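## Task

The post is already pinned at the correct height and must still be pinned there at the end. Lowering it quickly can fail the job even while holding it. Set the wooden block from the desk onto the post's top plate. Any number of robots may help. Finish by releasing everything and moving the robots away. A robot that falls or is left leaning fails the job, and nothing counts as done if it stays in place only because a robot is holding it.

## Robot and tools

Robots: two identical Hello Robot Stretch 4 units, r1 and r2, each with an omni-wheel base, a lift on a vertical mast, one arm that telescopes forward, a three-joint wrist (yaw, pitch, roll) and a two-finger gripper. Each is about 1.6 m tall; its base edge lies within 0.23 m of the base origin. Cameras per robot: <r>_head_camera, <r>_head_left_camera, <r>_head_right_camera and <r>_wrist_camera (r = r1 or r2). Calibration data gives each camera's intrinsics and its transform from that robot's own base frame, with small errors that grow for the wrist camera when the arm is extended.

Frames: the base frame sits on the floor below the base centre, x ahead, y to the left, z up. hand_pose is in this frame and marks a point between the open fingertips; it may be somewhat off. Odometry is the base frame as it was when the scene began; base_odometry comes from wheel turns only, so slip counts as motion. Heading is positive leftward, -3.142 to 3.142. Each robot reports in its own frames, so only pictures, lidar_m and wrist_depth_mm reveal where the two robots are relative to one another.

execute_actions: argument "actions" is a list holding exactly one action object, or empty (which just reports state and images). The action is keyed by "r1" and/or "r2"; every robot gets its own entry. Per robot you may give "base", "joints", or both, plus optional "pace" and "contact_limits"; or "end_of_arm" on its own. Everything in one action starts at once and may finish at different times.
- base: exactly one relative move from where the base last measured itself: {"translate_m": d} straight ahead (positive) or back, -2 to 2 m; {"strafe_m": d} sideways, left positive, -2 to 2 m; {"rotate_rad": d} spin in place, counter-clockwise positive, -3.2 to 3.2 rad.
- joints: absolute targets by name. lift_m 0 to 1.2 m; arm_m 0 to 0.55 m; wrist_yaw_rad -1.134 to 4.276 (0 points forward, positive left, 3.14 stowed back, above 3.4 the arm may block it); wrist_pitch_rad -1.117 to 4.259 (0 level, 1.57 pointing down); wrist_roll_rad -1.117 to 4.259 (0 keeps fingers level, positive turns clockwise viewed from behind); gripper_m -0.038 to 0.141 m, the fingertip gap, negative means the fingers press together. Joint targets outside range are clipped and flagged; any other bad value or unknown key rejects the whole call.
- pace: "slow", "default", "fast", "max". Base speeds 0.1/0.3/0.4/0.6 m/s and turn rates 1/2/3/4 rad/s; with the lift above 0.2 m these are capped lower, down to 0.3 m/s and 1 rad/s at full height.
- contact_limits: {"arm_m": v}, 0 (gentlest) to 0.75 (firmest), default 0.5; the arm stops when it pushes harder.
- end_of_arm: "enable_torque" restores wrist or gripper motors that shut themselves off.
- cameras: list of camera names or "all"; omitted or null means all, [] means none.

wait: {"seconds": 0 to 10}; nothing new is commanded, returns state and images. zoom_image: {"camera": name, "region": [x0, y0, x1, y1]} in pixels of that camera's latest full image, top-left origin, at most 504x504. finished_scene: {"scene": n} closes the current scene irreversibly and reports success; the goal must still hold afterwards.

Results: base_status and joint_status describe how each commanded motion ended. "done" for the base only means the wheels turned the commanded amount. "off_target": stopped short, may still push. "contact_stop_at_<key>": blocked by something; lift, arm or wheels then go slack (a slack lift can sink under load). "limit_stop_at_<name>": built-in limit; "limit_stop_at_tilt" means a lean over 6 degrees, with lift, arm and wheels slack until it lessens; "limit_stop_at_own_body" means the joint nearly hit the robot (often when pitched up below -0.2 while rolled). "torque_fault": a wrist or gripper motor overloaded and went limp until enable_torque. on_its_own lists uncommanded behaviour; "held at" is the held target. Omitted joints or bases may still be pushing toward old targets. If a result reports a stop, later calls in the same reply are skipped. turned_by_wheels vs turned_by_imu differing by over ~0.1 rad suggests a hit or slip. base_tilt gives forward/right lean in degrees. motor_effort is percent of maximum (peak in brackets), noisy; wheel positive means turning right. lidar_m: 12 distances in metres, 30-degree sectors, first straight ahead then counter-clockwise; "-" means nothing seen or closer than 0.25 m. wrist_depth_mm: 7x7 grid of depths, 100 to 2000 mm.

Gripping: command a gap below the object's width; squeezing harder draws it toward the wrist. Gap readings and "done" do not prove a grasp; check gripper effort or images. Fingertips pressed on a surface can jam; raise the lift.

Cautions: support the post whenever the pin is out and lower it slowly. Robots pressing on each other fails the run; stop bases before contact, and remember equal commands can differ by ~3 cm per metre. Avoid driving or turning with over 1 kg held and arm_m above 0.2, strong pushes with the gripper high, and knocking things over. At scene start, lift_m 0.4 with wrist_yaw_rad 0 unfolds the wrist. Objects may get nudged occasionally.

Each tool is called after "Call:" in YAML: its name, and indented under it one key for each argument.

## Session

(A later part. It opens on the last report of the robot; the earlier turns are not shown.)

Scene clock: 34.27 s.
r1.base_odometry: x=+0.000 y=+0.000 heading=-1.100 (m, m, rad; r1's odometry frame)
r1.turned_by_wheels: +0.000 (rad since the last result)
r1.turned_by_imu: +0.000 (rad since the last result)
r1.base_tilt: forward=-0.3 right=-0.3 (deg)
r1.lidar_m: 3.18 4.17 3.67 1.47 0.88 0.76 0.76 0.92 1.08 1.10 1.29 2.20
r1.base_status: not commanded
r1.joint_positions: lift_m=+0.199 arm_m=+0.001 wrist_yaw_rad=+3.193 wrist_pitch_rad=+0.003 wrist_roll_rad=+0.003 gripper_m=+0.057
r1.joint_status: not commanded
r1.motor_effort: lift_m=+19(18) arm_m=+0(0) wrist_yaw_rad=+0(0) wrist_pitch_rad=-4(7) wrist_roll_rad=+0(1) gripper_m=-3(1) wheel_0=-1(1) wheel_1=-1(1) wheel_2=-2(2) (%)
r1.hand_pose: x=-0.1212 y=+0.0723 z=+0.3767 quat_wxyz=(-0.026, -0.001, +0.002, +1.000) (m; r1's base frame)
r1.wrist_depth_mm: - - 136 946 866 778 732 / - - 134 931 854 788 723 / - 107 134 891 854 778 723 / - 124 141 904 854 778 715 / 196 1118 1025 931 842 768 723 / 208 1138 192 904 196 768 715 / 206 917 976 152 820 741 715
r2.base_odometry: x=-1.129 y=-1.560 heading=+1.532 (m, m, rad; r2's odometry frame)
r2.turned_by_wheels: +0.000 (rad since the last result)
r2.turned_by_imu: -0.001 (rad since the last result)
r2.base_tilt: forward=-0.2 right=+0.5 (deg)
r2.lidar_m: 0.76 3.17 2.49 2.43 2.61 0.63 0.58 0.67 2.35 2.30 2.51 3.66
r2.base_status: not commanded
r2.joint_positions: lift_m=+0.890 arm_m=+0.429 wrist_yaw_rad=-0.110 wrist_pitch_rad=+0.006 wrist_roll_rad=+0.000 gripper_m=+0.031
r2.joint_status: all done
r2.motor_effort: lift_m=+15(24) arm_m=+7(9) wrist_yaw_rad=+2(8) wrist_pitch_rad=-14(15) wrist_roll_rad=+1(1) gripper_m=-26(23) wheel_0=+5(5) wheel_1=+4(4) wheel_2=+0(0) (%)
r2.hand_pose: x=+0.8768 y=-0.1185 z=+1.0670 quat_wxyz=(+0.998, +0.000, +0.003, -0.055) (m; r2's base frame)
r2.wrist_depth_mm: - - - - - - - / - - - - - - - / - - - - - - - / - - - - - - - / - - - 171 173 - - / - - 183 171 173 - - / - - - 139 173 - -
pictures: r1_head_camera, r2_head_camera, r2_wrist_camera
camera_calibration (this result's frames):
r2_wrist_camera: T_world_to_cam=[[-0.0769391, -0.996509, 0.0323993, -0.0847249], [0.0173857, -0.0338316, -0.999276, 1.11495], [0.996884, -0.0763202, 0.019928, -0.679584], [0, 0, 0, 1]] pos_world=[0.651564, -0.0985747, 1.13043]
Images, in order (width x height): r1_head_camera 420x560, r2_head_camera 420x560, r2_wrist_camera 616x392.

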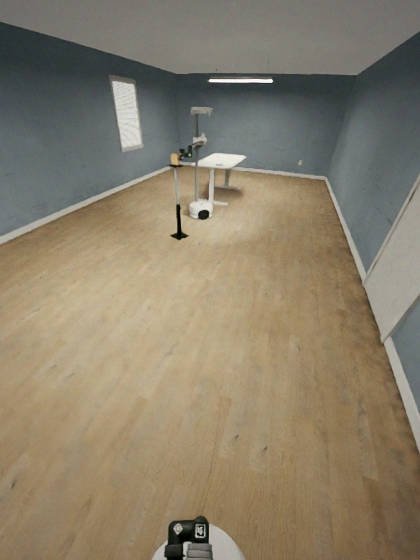

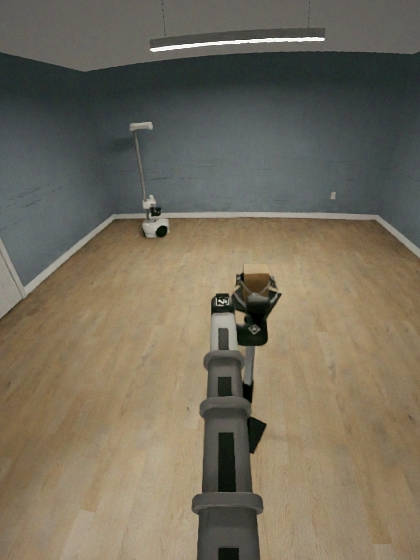

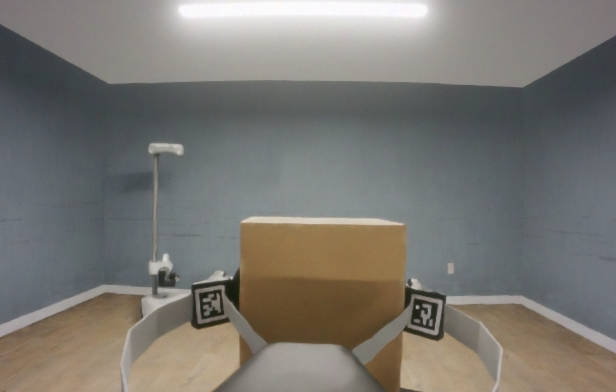

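Call:
execute_actions:
  actions:
    - {"r2":{"joints":{"lift_m":0.874},"pace":"slow"}}
  cameras: ["r1_head_camera"]

Call:
zoom_image:
  camera: "r1_head_camera"
  region: [150, 140, 210, 180]

Scene clock: 35.67 s.
r1.base_odometry: x=+0.000 y=+0.000 heading=-1.100 (m, m, rad; r1's odometry frame)
r1.turned_by_wheels: +0.000 (rad since the last result)
r1.turned_by_imu: +0.000 (rad since the last result)
r1.base_tilt: forward=-0.2 right=-0.3 (deg)
r1.lidar_m: 3.18 4.18 3.67 1.47 0.88 0.77 0.78 0.91 1.09 1.09 1.30 2.21
r1.base_status: not commanded
r1.joint_positions: lift_m=+0.199 arm_m=+0.001 wrist_yaw_rad=+3.193 wrist_pitch_rad=+0.003 wrist_roll_rad=+0.003 gripper_m=+0.057
r1.joint_status: not commanded
r1.motor_effort: lift_m=+18(18) arm_m=+0(0) wrist_yaw_rad=+0(0) wrist_pitch_rad=-4(7) wrist_roll_rad=+1(0) gripper_m=-2(3) wheel_0=-1(1) wheel_1=-2(2) wheel_2=-2(2) (%)
r1.hand_pose: x=-0.1212 y=+0.0723 z=+0.3767 quat_wxyz=(-0.026, -0.001, +0.002, +1.000) (m; r1's base frame)
r1.wrist_depth_mm: - - 136 946 866 788 741 / - - 134 931 854 778 723 / - 107 134 891 854 788 723 / - 124 141 891 854 778 715 / 196 1138 1025 931 842 778 715 / 208 1138 192 917 196 768 715 / 206 931 976 152 820 741 707
r2.base_odometry: x=-1.129 y=-1.560 heading=+1.532 (m, m, rad; r2's odometry frame)
r2.turned_by_wheels: +0.000 (rad since the last result)
r2.turned_by_imu: +0.000 (rad since the last result)
r2.base_tilt: forward=-0.3 right=+0.8 (deg)
r2.lidar_m: 0.82 3.19 2.46 2.45 2.63 0.64 0.59 0.69 2.34 2.29 2.47 3.64
r2.base_status: not commanded
r2.joint_positions: lift_m=+0.875 arm_m=+0.429 wrist_yaw_rad=-0.110 wrist_pitch_rad=+0.002 wrist_roll_rad=+0.000 gripper_m=+0.031
r2.joint_status: all done
r2.motor_effort: lift_m=+14(15) arm_m=+7(7) wrist_yaw_rad=+2(1) wrist_pitch_rad=-4(15) wrist_roll_rad=-1(0) gripper_m=-22(24) wheel_0=+5(5) wheel_1=+4(4) wheel_2=-1(1) (%)
r2.hand_pose: x=+0.8768 y=-0.1185 z=+1.0522 quat_wxyz=(+0.998, +0.000, +0.001, -0.055) (m; r2's base frame)
r2.wrist_depth_mm: - - - - - - - / - - - - - - - / - - - - - - - / - - - - - - - / - - - 172 173 - - / - - 183 171 173 - - / - - - 138 173 - -
pictures: r1_head_camera
Images, in order (width x height): r1_head_camera 420x560.

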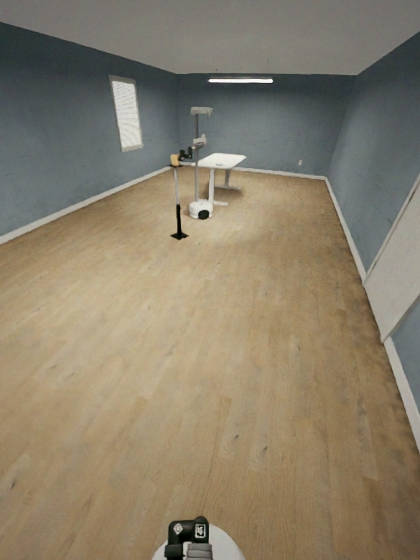

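Region (150, 140, 210, 180) of r1_head_camera's 420x560 image, scaled by 8.400, with more detail than that image has.

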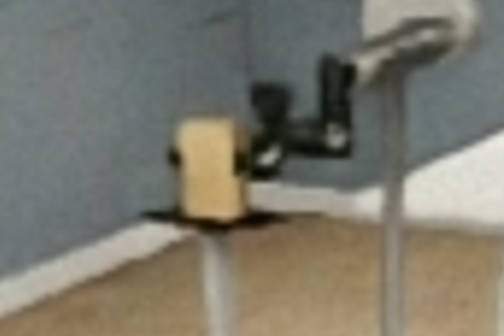

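Resting on the plate. Release and retract.

Call:
execute_actions:
  actions:
    - {"r2":{"joints":{"gripper_m":0.125},"pace":"fast"}}
  cameras: []

Call:
execute_actions:
  actions:
    - {"r2":{"joints":{"arm_m":0.005},"pace":"max"}}
  cameras: ["r2_head_camera","r2_wrist_camera"]

Scene clock: 37.90 s.
r1.base_odometry: x=+0.000 y=+0.000 heading=-1.100 (m, m, rad; r1's odometry frame)
r1.turned_by_wheels: +0.000 (rad since the last result)
r1.turned_by_imu: +0.000 (rad since the last result)
r1.base_tilt: forward=+0.0 right=-0.4 (deg)
r1.lidar_m: 3.17 4.18 3.68 1.48 0.87 0.77 0.76 0.90 1.09 1.08 1.29 2.20
r1.base_status: not commanded
r1.joint_positions: lift_m=+0.199 arm_m=+0.001 wrist_yaw_rad=+3.193 wrist_pitch_rad=+0.003 wrist_roll_rad=+0.003 gripper_m=+0.057
r1.joint_status: not commanded
r1.motor_effort: lift_m=+18(18) arm_m=+0(0) wrist_yaw_rad=+0(0) wrist_pitch_rad=-6(5) wrist_roll_rad=+1(1) gripper_m=-3(2) wheel_0=-1(1) wheel_1=-1(1) wheel_2=-2(2) (%)
r1.hand_pose: x=-0.1212 y=+0.0723 z=+0.3767 quat_wxyz=(-0.026, -0.001, +0.002, +1.000) (m; r1's base frame)
r1.wrist_depth_mm: - - 136 946 854 778 732 / - - 134 946 854 778 732 / - 107 134 891 854 778 723 / - 124 141 904 842 778 715 / 195 1118 1025 931 842 778 715 / 208 1138 193 917 197 768 723 / 207 931 976 152 820 750 715
r2.base_odometry: x=-1.129 y=-1.560 heading=+1.532 (m, m, rad; r2's odometry frame)
r2.turned_by_wheels: +0.000 (rad since the last result)
r2.turned_by_imu: -0.001 (rad since the last result)
r2.base_tilt: forward=-0.3 right=+0.7 (deg)
r2.lidar_m: 0.83 3.13 2.49 2.44 2.62 0.63 0.61 0.67 2.35 2.31 2.48 3.58
r2.base_status: not commanded
r2.joint_positions: lift_m=+0.875 arm_m=+0.429 wrist_yaw_rad=-0.110 wrist_pitch_rad=+0.002 wrist_roll_rad=+0.000 gripper_m=+0.125
r2.joint_status: all done
r2.motor_effort: lift_m=+14(14) arm_m=+7(7) wrist_yaw_rad=+1(3) wrist_pitch_rad=-5(5) wrist_roll_rad=-2(0) gripper_m=+0(24) wheel_0=+5(5) wheel_1=+4(4) wheel_2=+0(1) (%)
r2.hand_pose: x=+0.8767 y=-0.1187 z=+1.0521 quat_wxyz=(+0.998, +0.000, +0.001, -0.055) (m; r2's base frame)
r2.wrist_depth_mm: - - - - - - - / - - - - - - - / - - - - - - - / - - - - - - - / - - - 186 - - - / - - 195 185 188 - - / - - - 124 - - -
pictures: none
No camera images: the call's "cameras" was empty. Leave "cameras" out to get every camera's image.

Scene clock: 39.73 s.
r1.base_odometry: x=+0.000 y=+0.000 heading=-1.100 (m, m, rad; r1's odometry frame)
r1.turned_by_wheels: +0.000 (rad since the last result)
r1.turned_by_imu: +0.000 (rad since the last result)
r1.base_tilt: forward=-0.1 right=-0.4 (deg)
r1.lidar_m: 3.19 4.18 3.66 1.49 0.88 0.77 0.76 0.93 1.10 1.08 1.30 2.21
r1.base_status: not commanded
r1.joint_positions: lift_m=+0.199 arm_m=+0.001 wrist_yaw_rad=+3.193 wrist_pitch_rad=+0.003 wrist_roll_rad=+0.003 gripper_m=+0.057
r1.joint_status: not commanded
r1.motor_effort: lift_m=+18(18) arm_m=+0(0) wrist_yaw_rad=+0(0) wrist_pitch_rad=-4(7) wrist_roll_rad=+1(0) gripper_m=-3(3) wheel_0=-1(1) wheel_1=-2(2) wheel_2=-2(2) (%)
r1.hand_pose: x=-0.1212 y=+0.0723 z=+0.3767 quat_wxyz=(-0.026, -0.001, +0.002, +1.000) (m; r1's base frame)
r1.wrist_depth_mm: - - 136 931 866 788 732 / - - 134 946 854 778 723 / - 107 134 904 842 778 723 / - 124 141 904 842 778 723 / 196 1138 1008 917 842 778 715 / 208 1160 192 917 196 759 715 / 206 917 976 152 820 741 715
r2.base_odometry: x=-1.129 y=-1.560 heading=+1.532 (m, m, rad; r2's odometry frame)
r2.turned_by_wheels: +0.000 (rad since the last result)
r2.turned_by_imu: +0.000 (rad since the last result)
r2.base_tilt: forward=-0.1 right=+0.7 (deg)
r2.lidar_m: 0.75 3.16 2.50 2.44 2.63 0.63 0.60 0.65 2.35 2.29 2.46 3.62
r2.base_status: not commanded
r2.joint_positions: lift_m=+0.874 arm_m=+0.006 wrist_yaw_rad=-0.110 wrist_pitch_rad=+0.003 wrist_roll_rad=+0.000 gripper_m=+0.125
r2.joint_status: all done
r2.motor_effort: lift_m=+14(14) arm_m=-7(10) wrist_yaw_rad=-1(3) wrist_pitch_rad=-7(6) wrist_roll_rad=+0(1) gripper_m=+0(1) wheel_0=+5(5) wheel_1=+4(4) wheel_2=-1(1) (%)
r2.hand_pose: x=+0.4543 y=-0.1186 z=+1.0520 quat_wxyz=(+0.998, +0.000, +0.001, -0.055) (m; r2's base frame)
r2.wrist_depth_mm: - - - - - - - / - - - - - - - / - - - - - - - / - - - - - - - / - - - 654 - - - / - - - 627 - - - / - - - 124 - - -
pictures: r2_head_camera, r2_wrist_camera
camera_calibration (this result's frames):
r2_wrist_camera: T_world_to_cam=[[-0.0774167, -0.996469, 0.0324975, -0.116734], [0.0203651, -0.034169, -0.999209, 1.10581], [0.996791, -0.0766936, 0.0229384, -0.261254], [0, 0, 0, 1]] pos_world=[0.228859, -0.0985741, 1.11472]
Images, in order (width x height): r2_head_camera 420x560, r2_wrist_camera 616x392.

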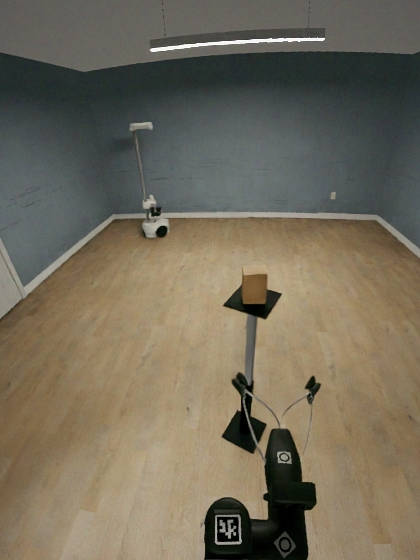

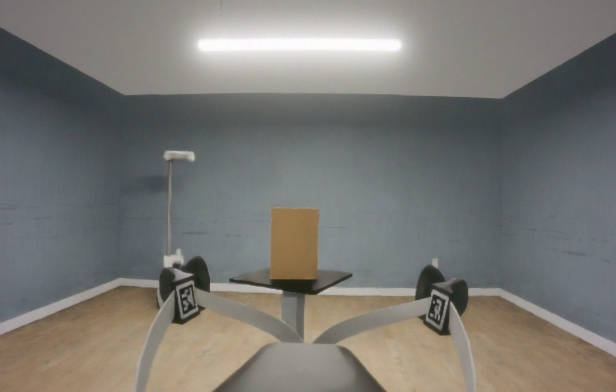

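Call:
finished_scene:
  scene: 2

The scene is finished: the task was done.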